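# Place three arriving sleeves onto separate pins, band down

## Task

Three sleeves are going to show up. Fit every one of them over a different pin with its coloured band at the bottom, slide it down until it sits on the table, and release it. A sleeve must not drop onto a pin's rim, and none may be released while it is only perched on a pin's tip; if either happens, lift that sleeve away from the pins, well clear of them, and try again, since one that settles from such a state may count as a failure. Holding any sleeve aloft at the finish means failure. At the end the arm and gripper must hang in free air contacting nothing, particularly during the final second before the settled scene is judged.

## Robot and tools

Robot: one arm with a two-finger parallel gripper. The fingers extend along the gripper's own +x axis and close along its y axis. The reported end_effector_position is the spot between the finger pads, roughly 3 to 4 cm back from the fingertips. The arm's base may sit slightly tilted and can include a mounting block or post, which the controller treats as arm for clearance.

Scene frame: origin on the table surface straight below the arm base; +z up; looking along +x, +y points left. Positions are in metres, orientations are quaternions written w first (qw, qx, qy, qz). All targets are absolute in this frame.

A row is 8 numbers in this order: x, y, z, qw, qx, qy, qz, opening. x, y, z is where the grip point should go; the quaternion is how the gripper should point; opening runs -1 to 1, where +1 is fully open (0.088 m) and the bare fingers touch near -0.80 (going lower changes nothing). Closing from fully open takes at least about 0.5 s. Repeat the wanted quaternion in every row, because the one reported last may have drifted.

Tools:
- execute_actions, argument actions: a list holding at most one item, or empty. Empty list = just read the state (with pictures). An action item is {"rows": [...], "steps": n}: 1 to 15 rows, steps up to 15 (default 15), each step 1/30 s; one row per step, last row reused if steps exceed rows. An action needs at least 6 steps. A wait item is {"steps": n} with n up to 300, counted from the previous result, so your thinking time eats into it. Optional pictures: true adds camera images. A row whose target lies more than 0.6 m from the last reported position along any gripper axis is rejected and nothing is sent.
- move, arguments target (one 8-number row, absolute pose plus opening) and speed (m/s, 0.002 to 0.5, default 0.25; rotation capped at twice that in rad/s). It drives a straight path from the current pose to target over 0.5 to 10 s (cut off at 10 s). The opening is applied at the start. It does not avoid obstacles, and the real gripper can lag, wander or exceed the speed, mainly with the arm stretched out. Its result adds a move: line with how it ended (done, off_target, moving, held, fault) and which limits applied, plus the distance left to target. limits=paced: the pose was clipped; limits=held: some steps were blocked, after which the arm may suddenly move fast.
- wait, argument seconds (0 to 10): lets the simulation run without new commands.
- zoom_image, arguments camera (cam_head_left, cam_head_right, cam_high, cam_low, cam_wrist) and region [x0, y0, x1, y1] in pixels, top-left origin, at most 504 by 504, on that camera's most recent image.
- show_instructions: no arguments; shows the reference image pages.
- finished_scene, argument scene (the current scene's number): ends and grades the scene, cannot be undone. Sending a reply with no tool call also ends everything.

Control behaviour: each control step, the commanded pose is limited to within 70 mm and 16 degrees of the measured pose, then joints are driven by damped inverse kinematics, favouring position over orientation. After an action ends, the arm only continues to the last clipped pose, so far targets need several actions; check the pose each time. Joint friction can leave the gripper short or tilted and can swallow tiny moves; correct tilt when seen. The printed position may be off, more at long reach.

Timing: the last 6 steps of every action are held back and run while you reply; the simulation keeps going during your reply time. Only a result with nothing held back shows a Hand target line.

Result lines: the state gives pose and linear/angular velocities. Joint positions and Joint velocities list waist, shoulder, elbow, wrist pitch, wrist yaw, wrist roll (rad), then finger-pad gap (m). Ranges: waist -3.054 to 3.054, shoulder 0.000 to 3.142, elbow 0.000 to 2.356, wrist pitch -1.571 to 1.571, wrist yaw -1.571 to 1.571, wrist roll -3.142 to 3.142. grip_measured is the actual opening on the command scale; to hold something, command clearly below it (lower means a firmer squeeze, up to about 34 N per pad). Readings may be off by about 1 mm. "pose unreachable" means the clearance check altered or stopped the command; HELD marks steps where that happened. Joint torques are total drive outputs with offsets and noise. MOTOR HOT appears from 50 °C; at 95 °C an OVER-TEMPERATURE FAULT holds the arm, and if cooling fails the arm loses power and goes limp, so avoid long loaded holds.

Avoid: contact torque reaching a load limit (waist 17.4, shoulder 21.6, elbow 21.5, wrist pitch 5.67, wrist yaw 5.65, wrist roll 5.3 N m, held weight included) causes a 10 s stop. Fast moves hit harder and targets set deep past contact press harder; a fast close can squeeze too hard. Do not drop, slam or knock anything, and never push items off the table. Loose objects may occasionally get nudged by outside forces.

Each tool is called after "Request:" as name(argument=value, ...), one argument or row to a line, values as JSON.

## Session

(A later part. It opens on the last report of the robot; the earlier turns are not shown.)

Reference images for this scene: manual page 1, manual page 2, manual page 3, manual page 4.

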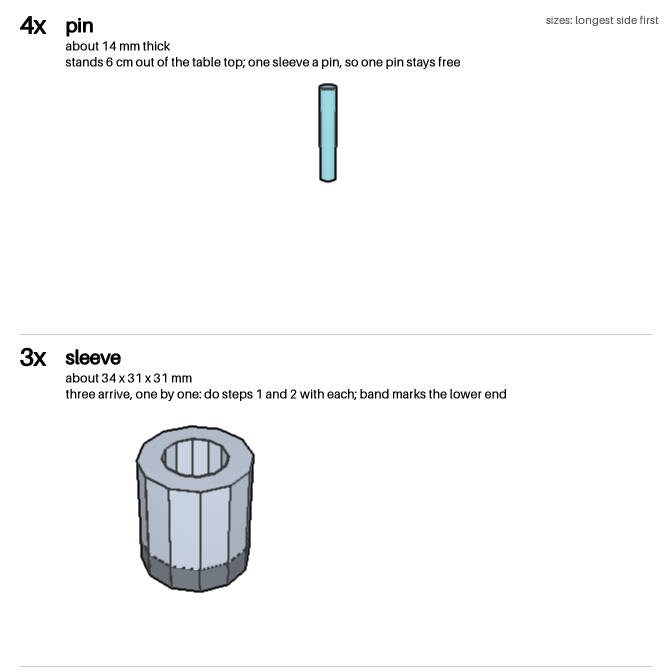

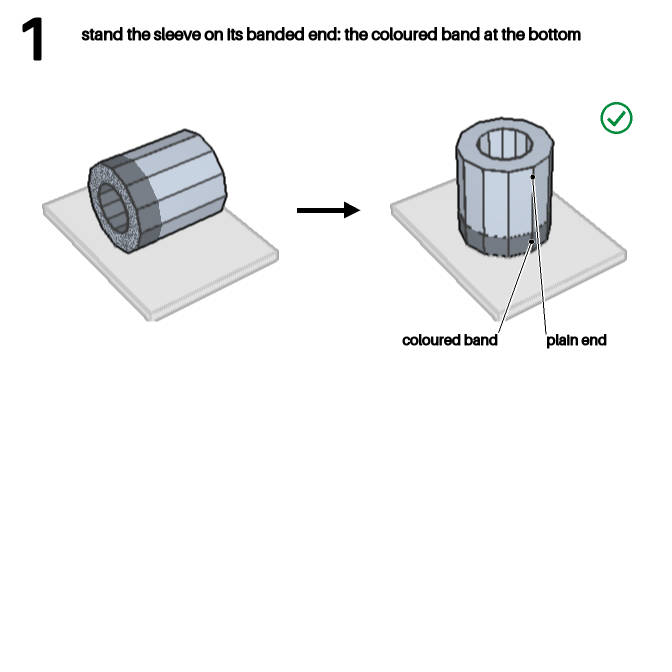

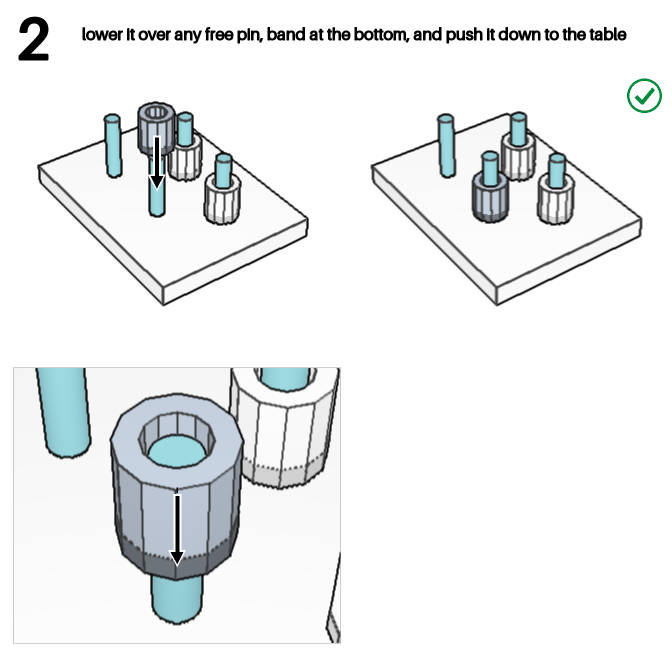

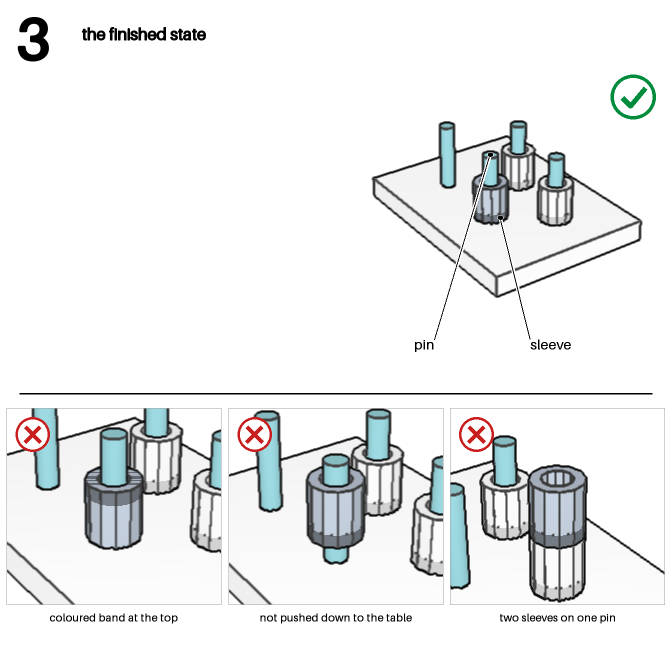

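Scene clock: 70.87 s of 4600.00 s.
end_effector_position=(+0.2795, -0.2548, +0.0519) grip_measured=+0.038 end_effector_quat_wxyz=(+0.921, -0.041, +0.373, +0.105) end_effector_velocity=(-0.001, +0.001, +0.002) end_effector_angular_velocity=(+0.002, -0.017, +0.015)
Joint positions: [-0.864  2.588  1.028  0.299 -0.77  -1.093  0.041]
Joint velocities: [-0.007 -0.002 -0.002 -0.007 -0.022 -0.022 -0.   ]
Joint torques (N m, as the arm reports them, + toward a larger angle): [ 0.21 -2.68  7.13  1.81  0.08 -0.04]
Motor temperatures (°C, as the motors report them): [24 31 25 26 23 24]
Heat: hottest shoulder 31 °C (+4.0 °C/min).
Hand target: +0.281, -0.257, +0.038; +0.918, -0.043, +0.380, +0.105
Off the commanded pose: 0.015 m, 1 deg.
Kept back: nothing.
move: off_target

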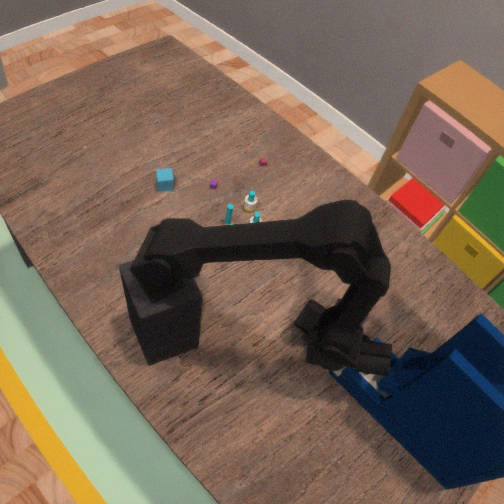

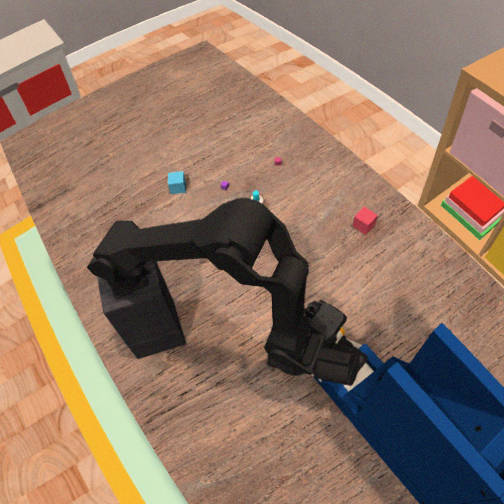

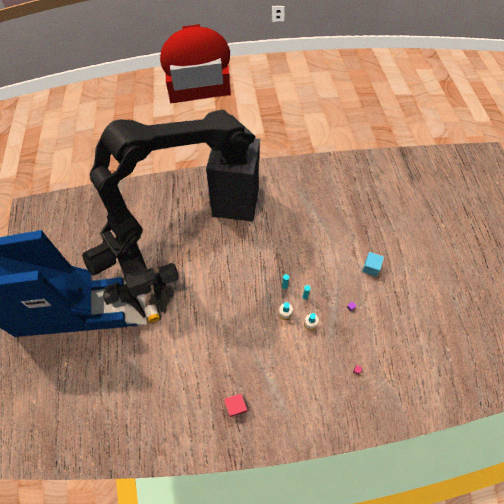

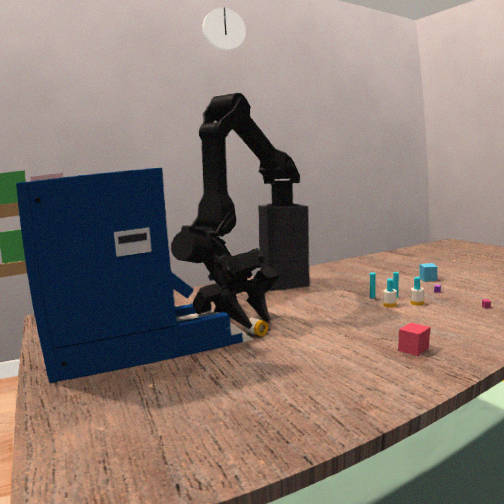

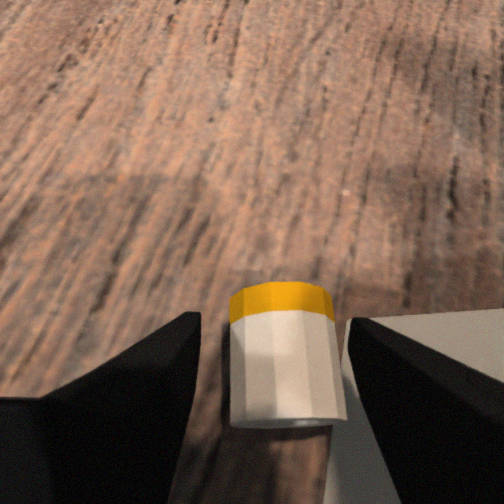

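Request:
move(
  target=[0.268,-0.206,0.047,0.9180,-0.0433,0.3802,0.1046,0.05],
  speed=0.03,
)

Scene clock: 73.07 s of 4600.00 s.
end_effector_position=(+0.2674, -0.2069, +0.0459) grip_measured=+0.050 end_effector_quat_wxyz=(+0.918, -0.043, +0.379, +0.106) end_effector_velocity=(-0.001, +0.001, +0.001) end_effector_angular_velocity=(-0.003, -0.008, +0.005)
Joint positions: [-0.805  2.574  0.825  0.532 -0.741 -1.027  0.041]
Joint velocities: [-0.002 -0.002 -0.007  0.007 -0.007 -0.007 -0.   ]
Joint torques (N m, as the arm reports them, + toward a larger angle): [ 0.07 -7.17  2.07  1.02 -0.24  0.18]
Motor temperatures (°C, as the motors report them): [24 32 25 26 23 24]
Heat: hottest shoulder 32 °C (+5.1 °C/min).
Hand target: +0.268, -0.206, +0.047; +0.918, -0.043, +0.380, +0.104
Off the commanded pose: 0.002 m, 0 deg.
Kept back: nothing.
move: done

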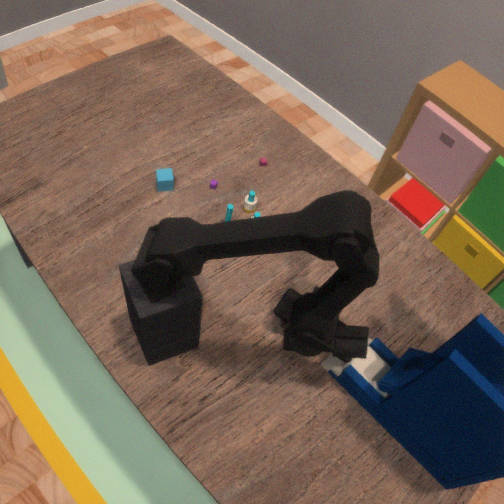

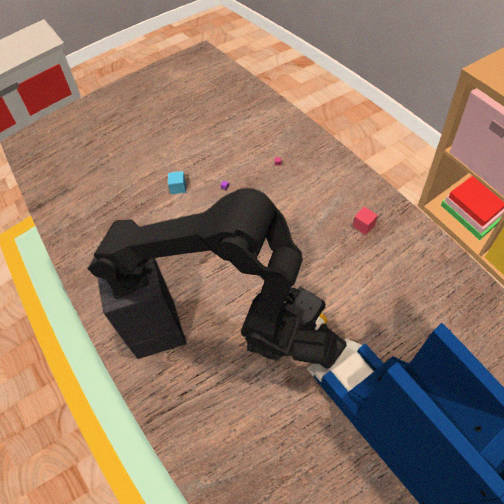

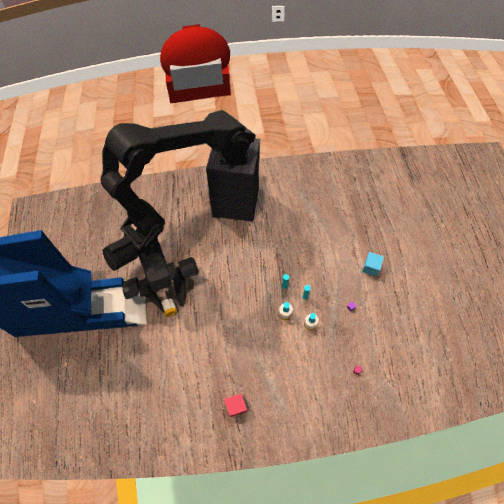

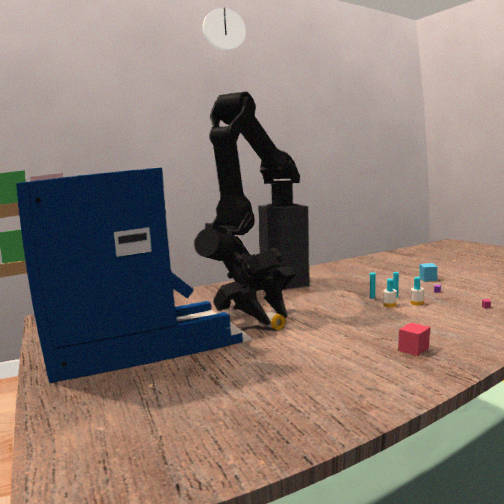

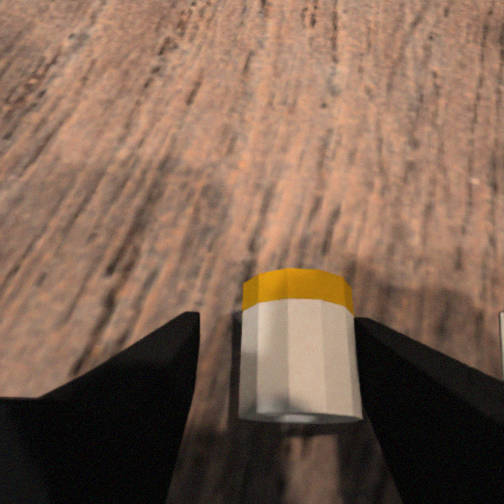

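Request:
move(
  target=[0.270,-0.212,0.036,0.9180,-0.0433,0.3802,0.1046,0.05],
  speed=0.02,
)

Request:
move(
  target=[0.270,-0.212,0.037,0.9180,-0.0433,0.3802,0.1046,-0.45],
  speed=0.02,
)

Scene clock: 74.10 s of 4600.00 s.
end_effector_position=(+0.2707, -0.2096, +0.0398) grip_measured=+0.050 end_effector_quat_wxyz=(+0.918, -0.045, +0.378, +0.107) end_effector_velocity=(+0.001, +0.003, -0.000) end_effector_angular_velocity=(-0.005, -0.005, +0.025)
Joint positions: [-0.801  2.602  0.853  0.534 -0.74  -1.027  0.041]
Joint velocities: [ 0.007  0.002  0.002 -0.007 -0.007 -0.022  0.   ]
Joint torques (N m, as the arm reports them, + toward a larger angle): [-0.65 -5.38  3.62  0.83 -0.29  0.02]
Motor temperatures (°C, as the motors report them): [24 32 25 26 23 24]
Heat: hottest shoulder 32 °C (+5.1 °C/min).
Hand target: +0.270, -0.212, +0.036; +0.918, -0.043, +0.380, +0.104
Off the commanded pose: 0.005 m, 0 deg.
Kept back: nothing.
move: done

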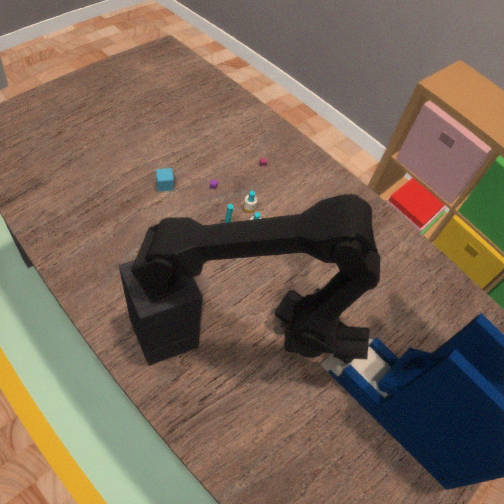

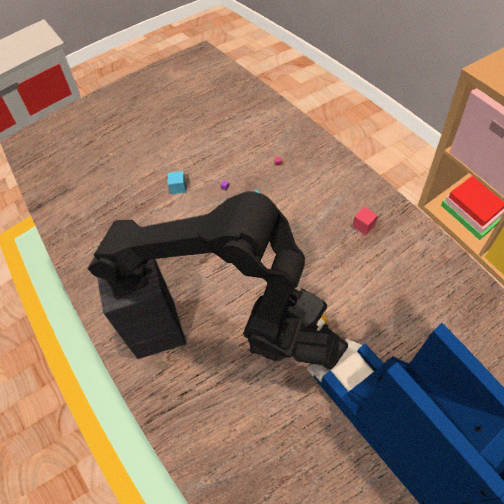

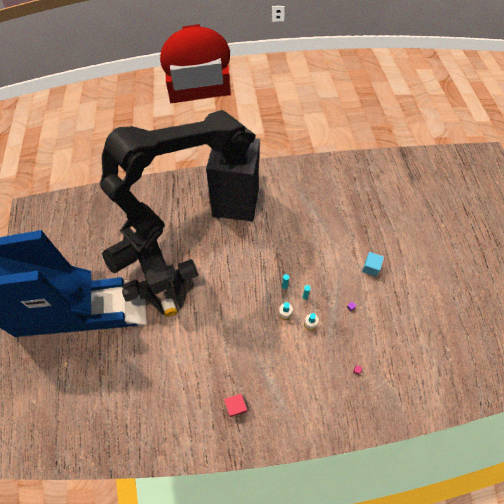

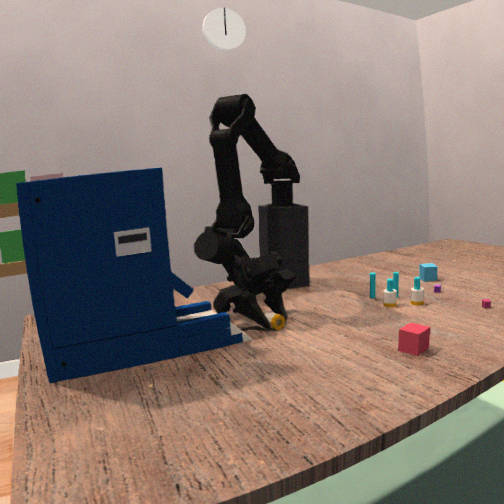

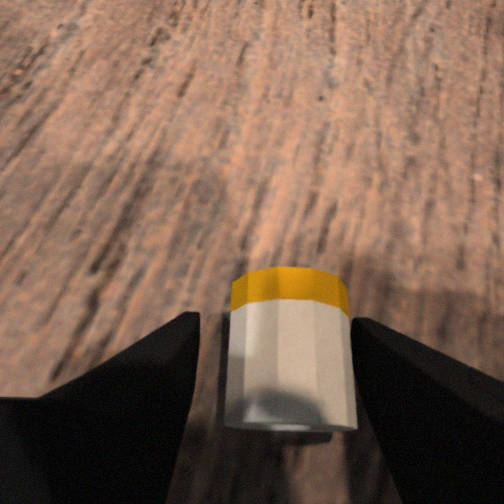

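Scene clock: 74.80 s of 4600.00 s.
end_effector_position=(+0.2710, -0.2093, +0.0399) grip_measured=-0.186 end_effector_quat_wxyz=(+0.918, -0.045, +0.378, +0.108) end_effector_velocity=(-0.001, +0.001, +0.001) end_effector_angular_velocity=(-0.005, -0.005, +0.016)
Joint positions: [-0.8    2.602  0.854  0.534 -0.741 -1.027  0.03 ]
Joint velocities: [-0.002 -0.002 -0.002 -0.007 -0.007 -0.022 -0.   ]
Joint torques (N m, as the arm reports them, + toward a larger angle): [-0.68 -5.76  3.49  0.66 -0.29  0.  ]
Motor temperatures (°C, as the motors report them): [24 32 25 26 23 24]
Heat: hottest shoulder 32 °C (+5.0 °C/min).
Hand target: +0.270, -0.212, +0.037; +0.918, -0.043, +0.380, +0.105
Off the commanded pose: 0.004 m, 0 deg.
Kept back: nothing.
move: done

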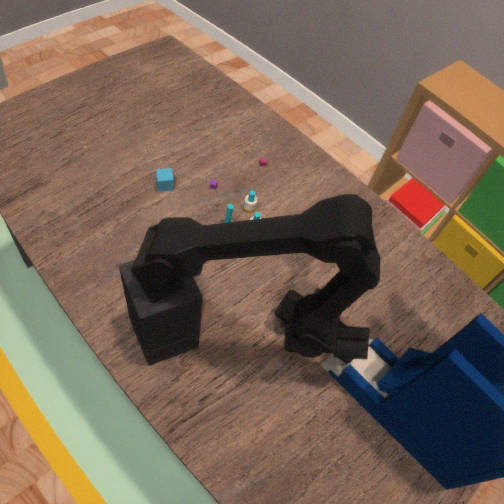

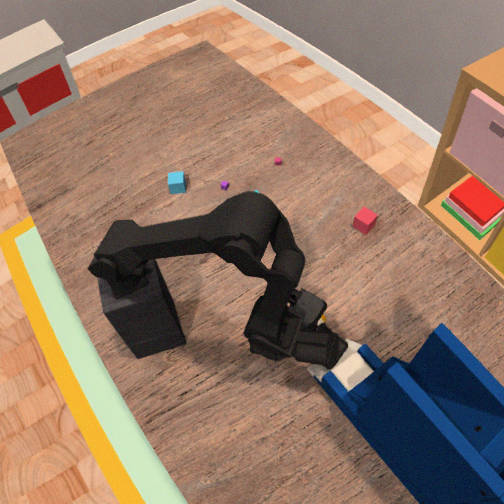

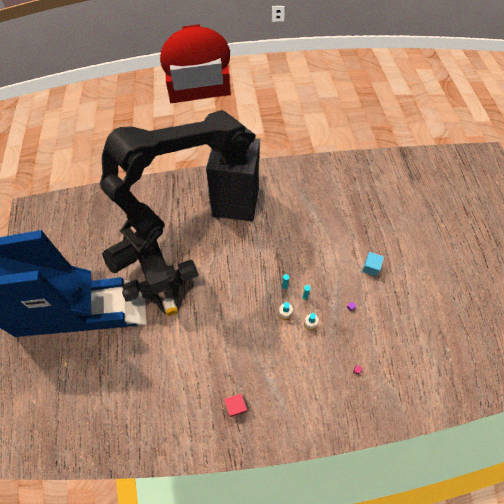

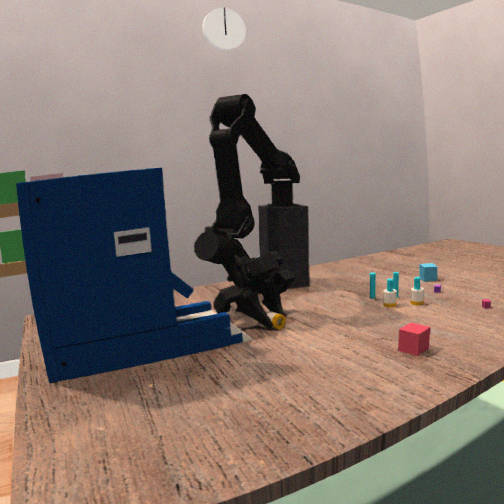

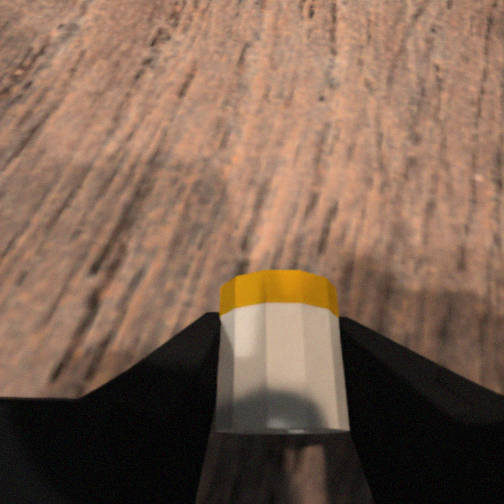

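Request:
move(
  target=[0.285,-0.15,0.10,0.8219,0.0730,0.5544,-0.1082,-0.45],
  speed=0.2,
)

Request:
move(
  target=[0.2996,-0.0815,0.06,0.3794,0.1206,0.9160,-0.0499,-0.45],
  speed=0.3,
)

Request:
move(
  target=[0.2996,-0.0815,0.037,0.3794,0.1206,0.9160,-0.0499,-0.45],
  speed=0.025,
)

Scene clock: 77.13 s of 4600.00 s.
end_effector_position=(+0.2795, -0.1473, +0.0956) grip_measured=-0.189 end_effector_quat_wxyz=(+0.819, +0.076, +0.559, -0.103) end_effector_velocity=(+0.000, -0.000, +0.001) end_effector_angular_velocity=(+0.000, +0.009, -0.007)
Joint positions: [-0.395  2.161  0.646  0.293 -0.14  -0.249  0.03 ]
Joint velocities: [ 0.002 -0.007  0.007 -0.022  0.007  0.007 -0.   ]
Joint torques (N m, as the arm reports them, + toward a larger angle): [ 0.04 -7.11  4.38  0.76  0.08  0.19]
Motor temperatures (°C, as the motors report them): [24 32 25 26 23 24]
Heat: hottest shoulder 32 °C (+5.1 °C/min).
Hand target: +0.285, -0.150, +0.100; +0.823, +0.073, +0.553, -0.108
Off the commanded pose: 0.008 m, 1 deg.
Kept back: nothing.
move: done

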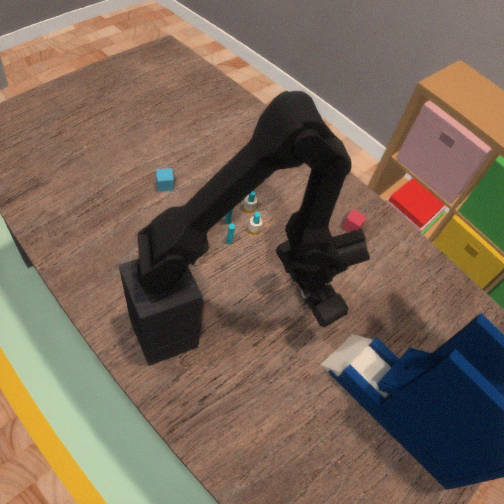

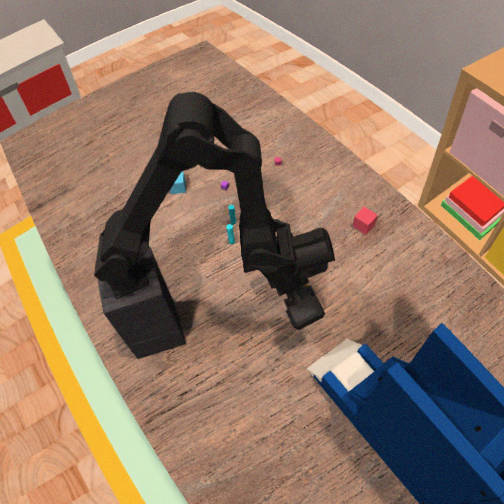

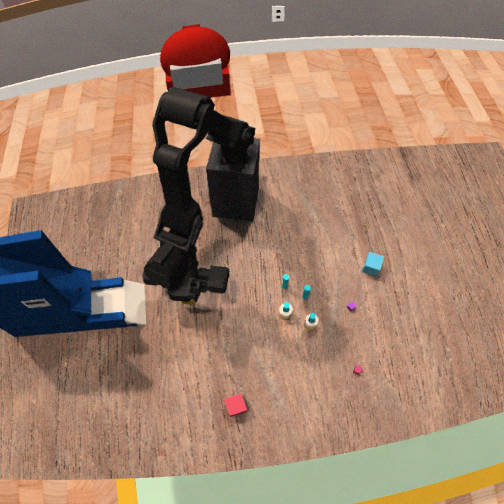

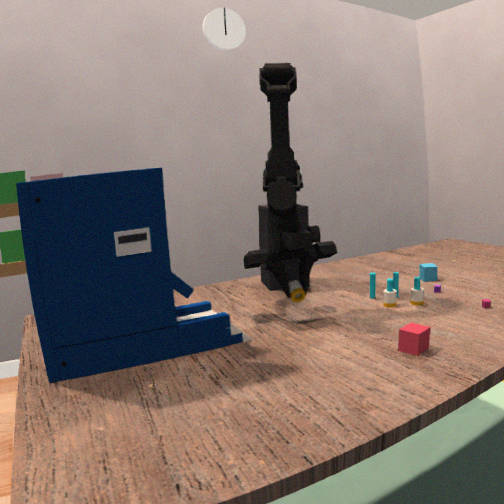

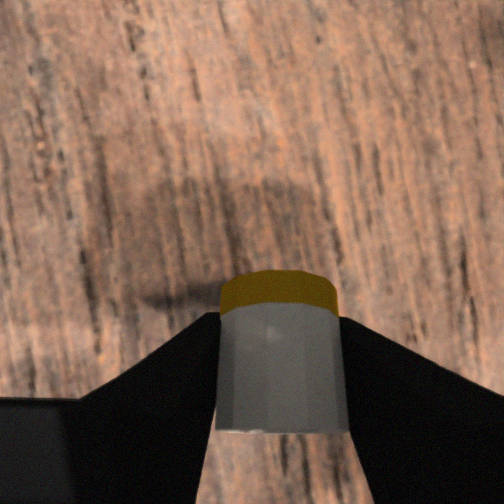

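Scene clock: 79.60 s of 4600.00 s.
end_effector_position=(+0.3001, -0.0832, +0.0624) grip_measured=-0.189 end_effector_quat_wxyz=(+0.385, +0.115, +0.914, -0.046) end_effector_velocity=(+0.004, +0.002, +0.002) end_effector_angular_velocity=(+0.023, +0.006, -0.013)
Joint positions: [-0.119  2.885  1.919 -1.378 -0.019 -0.037  0.03 ]
Joint velocities: [-0.002  0.017  0.042 -0.037 -0.022 -0.007 -0.001]
Joint torques (N m, as the arm reports them, + toward a larger angle): [-0.13 -7.99  4.81 -1.6  -0.15  0.17]
Motor temperatures (°C, as the motors report them): [24 32 25 26 23 24]
Heat: hottest shoulder 32 °C (+4.0 °C/min).
Hand target: +0.300, -0.081, +0.060; +0.381, +0.118, +0.916, -0.047
Off the commanded pose: 0.003 m, 1 deg.
Kept back: nothing.
move: done

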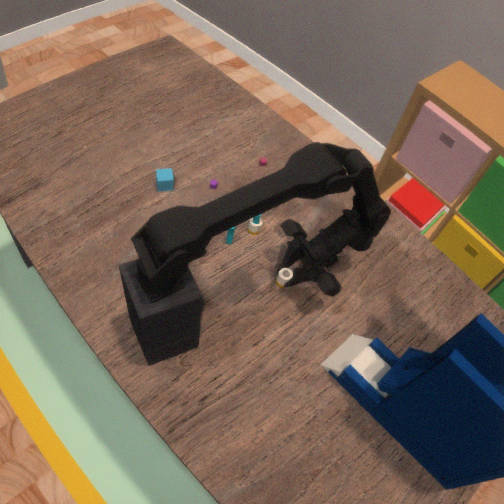

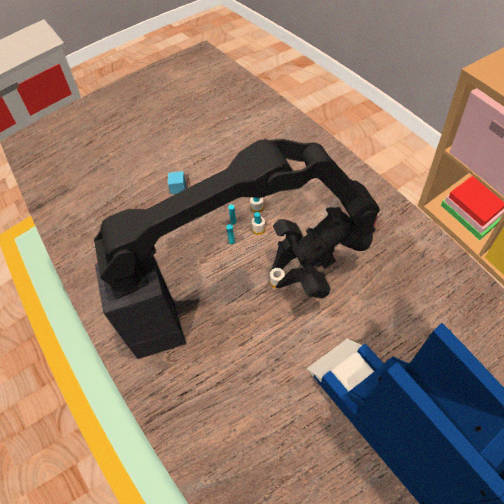

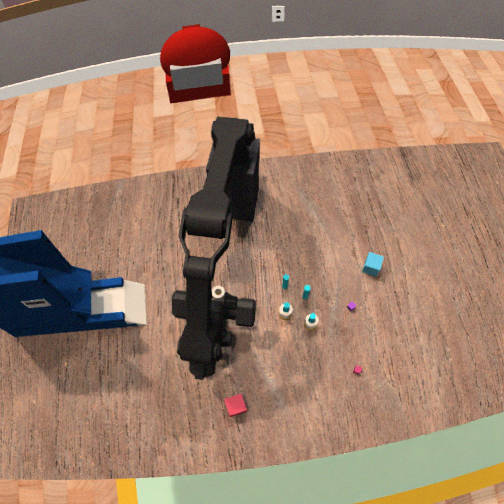

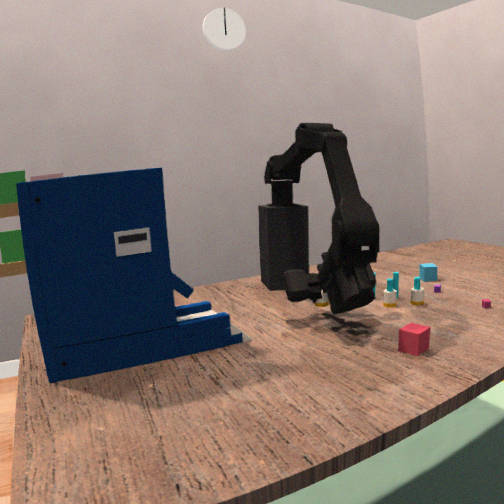

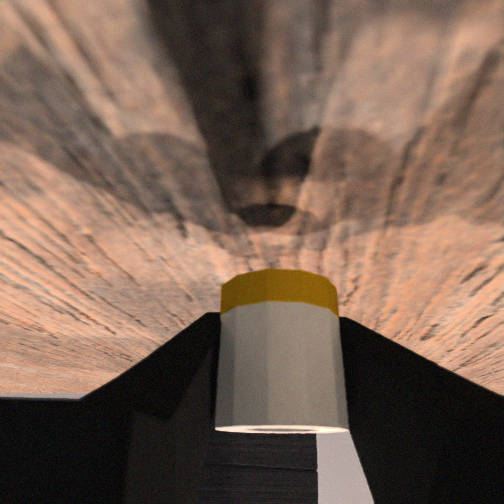

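Scene clock: 80.83 s of 4600.00 s.
end_effector_position=(+0.2996, -0.0835, +0.0413) grip_measured=-0.189 end_effector_quat_wxyz=(+0.381, +0.118, +0.916, -0.049) end_effector_velocity=(+0.002, -0.000, +0.001) end_effector_angular_velocity=(+0.009, -0.005, -0.002)
Joint positions: [-0.119  2.958  1.972 -1.367 -0.021 -0.029  0.03 ]
Joint velocities: [-0.002  0.002  0.012 -0.007 -0.007 -0.007 -0.   ]
Joint torques (N m, as the arm reports them, + toward a larger angle): [-0.07 -7.72  4.9  -1.16 -0.18  0.17]
Motor temperatures (°C, as the motors report them): [24 32 25 26 23 24]
Heat: hottest shoulder 32 °C (+4.0 °C/min).
Hand target: +0.300, -0.082, +0.037; +0.379, +0.121, +0.916, -0.050
Off the commanded pose: 0.005 m, 0 deg.
Kept back: nothing.
move: done

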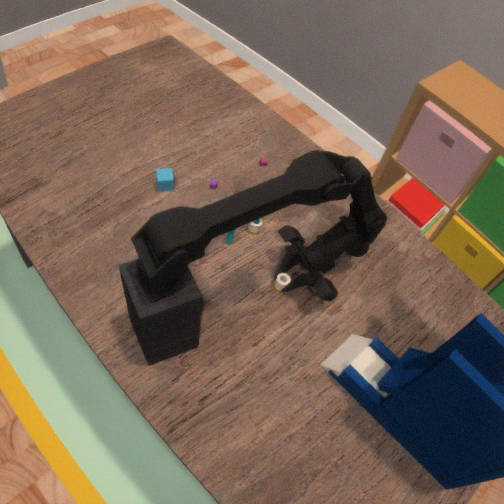

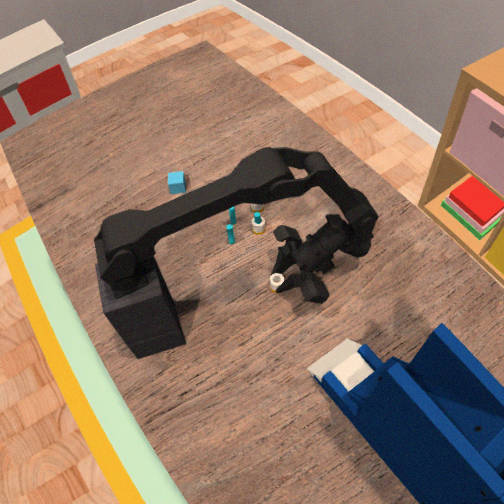

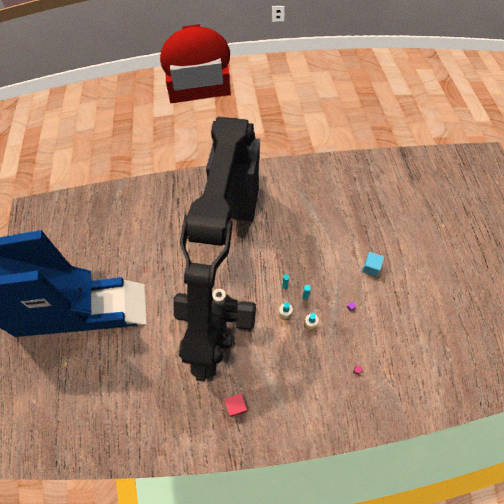

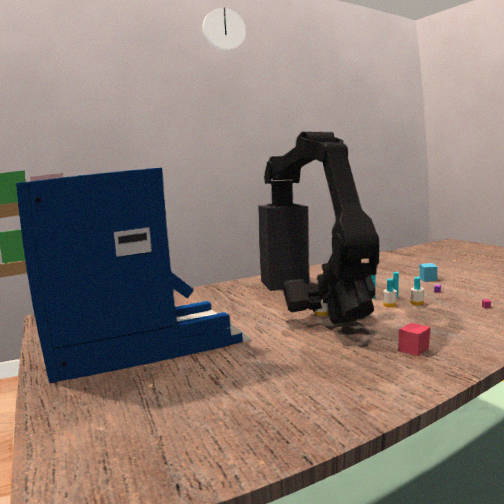

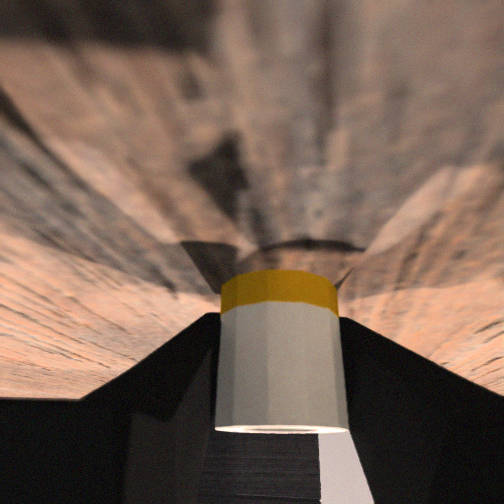

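Request:
move(
  target=[0.2996,-0.083,0.040,0.3794,0.1206,0.9160,-0.0499,0.3],
  speed=0.02,
)

Request:
move(
  target=[0.272,-0.076,0.072,0.8219,0.0730,0.5544,-0.1082,0.3],
  speed=0.3,
)

Request:
move(
  target=[0.2705,-0.0755,0.046,0.8219,0.0730,0.5544,-0.1082,0.3],
  speed=0.05,
)

Scene clock: 81.80 s of 4600.00 s.
end_effector_position=(+0.2998, -0.0835, +0.0412) grip_measured=+0.298 end_effector_quat_wxyz=(+0.381, +0.118, +0.916, -0.049) end_effector_velocity=(-0.000, +0.000, -0.002) end_effector_angular_velocity=(+0.019, -0.008, +0.008)
Joint positions: [-0.118  2.959  1.974 -1.368 -0.021 -0.029  0.054]
Joint velocities: [-0.002  0.002 -0.002  0.007 -0.007 -0.022  0.001]
Joint torques (N m, as the arm reports them, + toward a larger angle): [-0.35 -8.47  4.51 -1.51 -0.09  0.09]
Motor temperatures (°C, as the motors report them): [24 32 25 26 23 24]
Heat: hottest shoulder 32 °C (+4.0 °C/min).
Hand target: +0.300, -0.083, +0.040; +0.379, +0.120, +0.916, -0.050
Off the commanded pose: 0.001 m, 0 deg.
Kept back: nothing.
move: done

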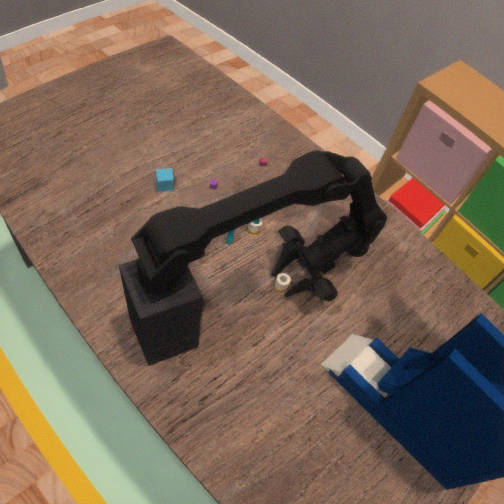

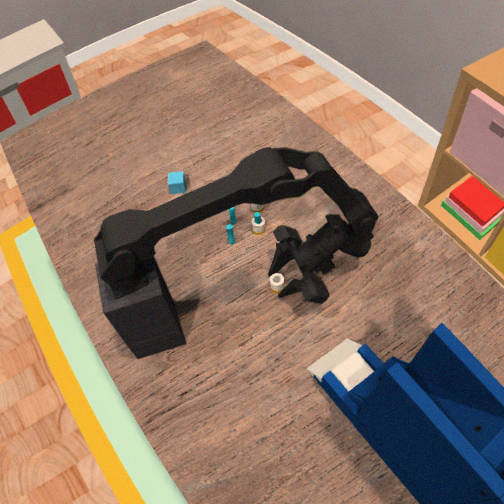

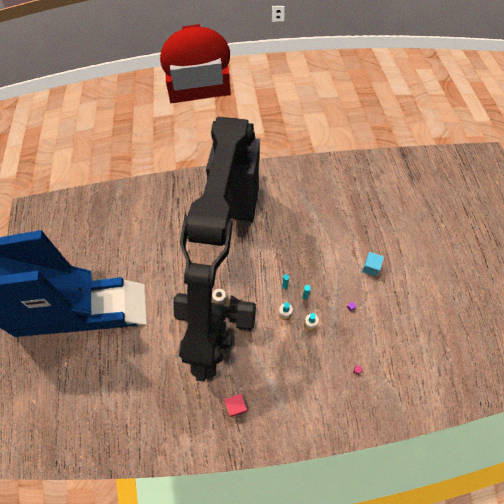

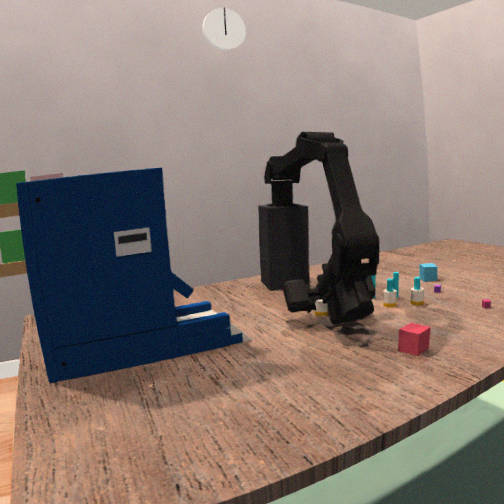

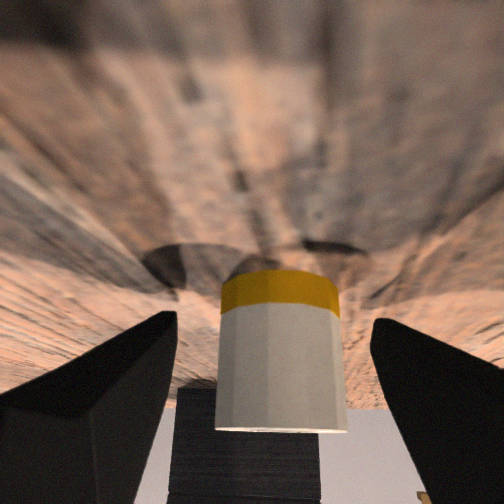

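Scene clock: 84.33 s of 4600.00 s.
end_effector_position=(+0.2741, -0.0764, +0.0730) grip_measured=+0.300 end_effector_quat_wxyz=(+0.823, +0.068, +0.553, -0.110) end_effector_velocity=(-0.000, -0.003, +0.001) end_effector_angular_velocity=(-0.013, -0.010, -0.003)
Joint positions: [-0.124  2.238  0.501  0.555 -0.026  0.002  0.054]
Joint velocities: [-0.007  0.002 -0.007  0.022  0.007 -0.007 -0.   ]
Joint torques (N m, as the arm reports them, + toward a larger angle): [-0.52 -4.94  2.04  1.2  -0.12  0.18]
Motor temperatures (°C, as the motors report them): [24 33 25 26 23 24]
Heat: hottest shoulder 33 °C (+4.0 °C/min).
Hand target: +0.272, -0.076, +0.072; +0.822, +0.074, +0.554, -0.112
Off the commanded pose: 0.002 m, 1 deg.
Kept back: nothing.
move: done

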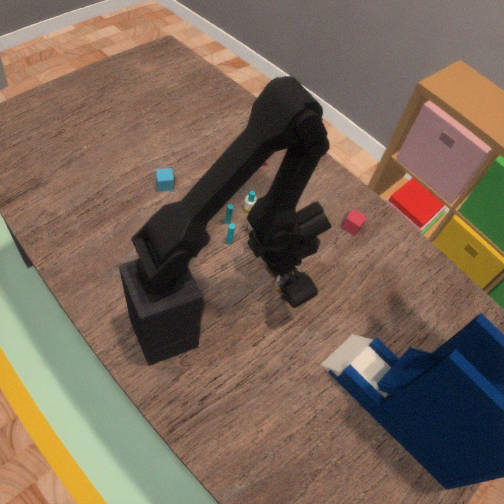

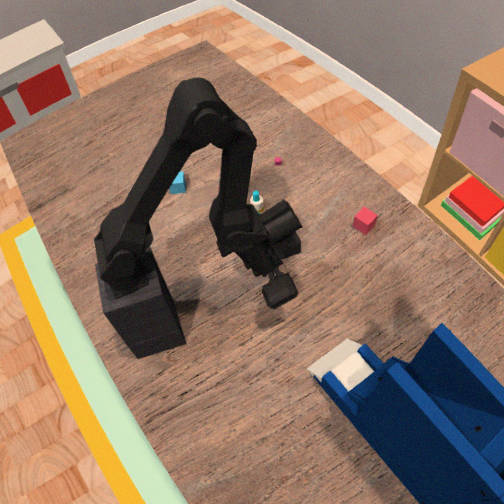

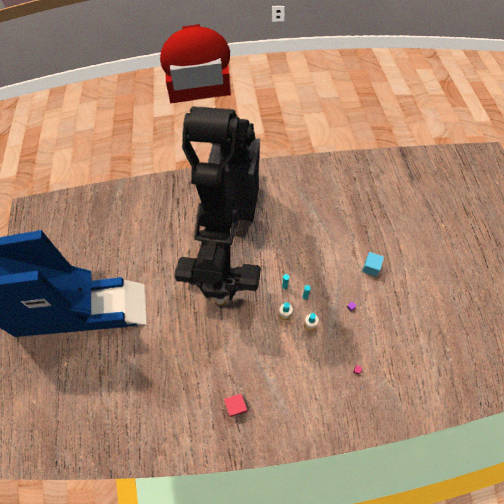

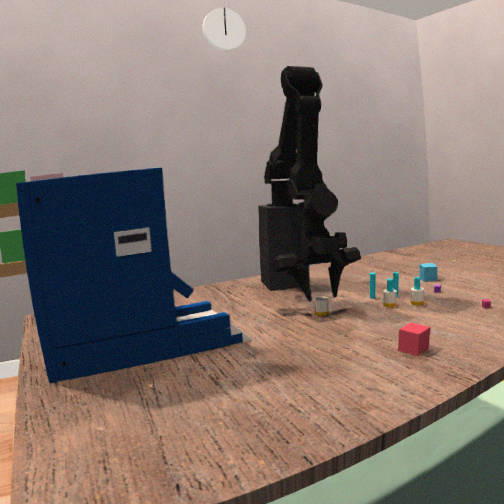

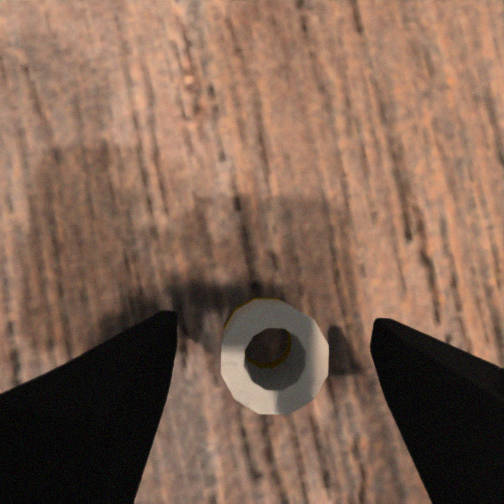

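Scene clock: 85.23 s of 4600.00 s.
end_effector_position=(+0.2701, -0.0757, +0.0477) grip_measured=+0.300 end_effector_quat_wxyz=(+0.822, +0.070, +0.555, -0.109) end_effector_velocity=(+0.002, -0.002, -0.001) end_effector_angular_velocity=(+0.007, -0.010, -0.011)
Joint positions: [-0.124  2.376  0.519  0.671 -0.029  0.002  0.054]
Joint velocities: [-0.007  0.007  0.007  0.007 -0.007  0.007 -0.   ]
Joint torques (N m, as the arm reports them, + toward a larger angle): [-0.4  -4.72  2.35  1.19 -0.17  0.08]
Motor temperatures (°C, as the motors report them): [24 33 25 26 23 24]
Heat: hottest shoulder 33 °C (+4.1 °C/min).
Hand target: +0.271, -0.076, +0.046; +0.822, +0.073, +0.555, -0.108
Off the commanded pose: 0.002 m, 0 deg.
Kept back: nothing.
move: done

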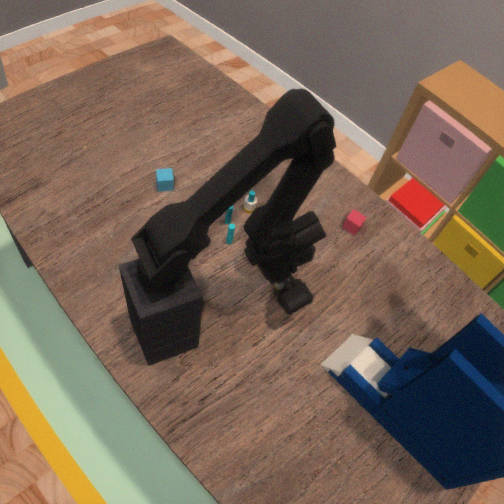

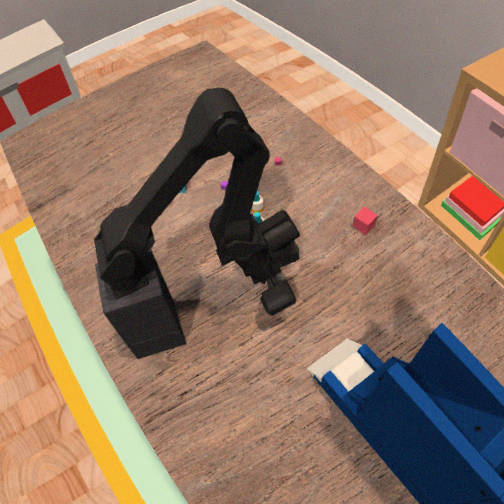

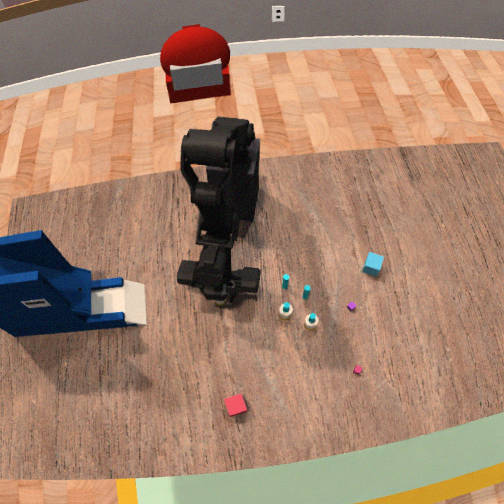

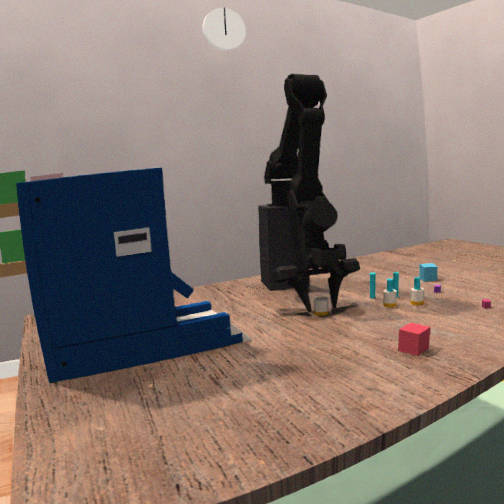

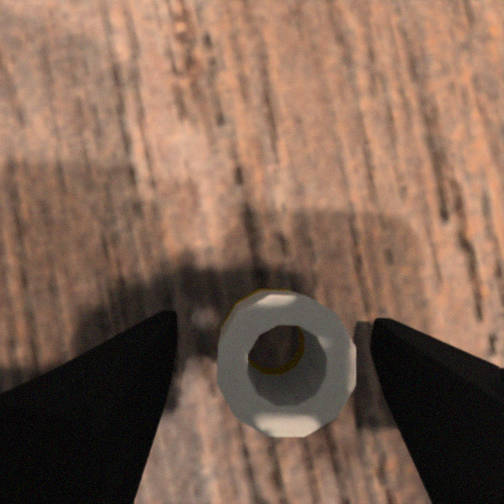

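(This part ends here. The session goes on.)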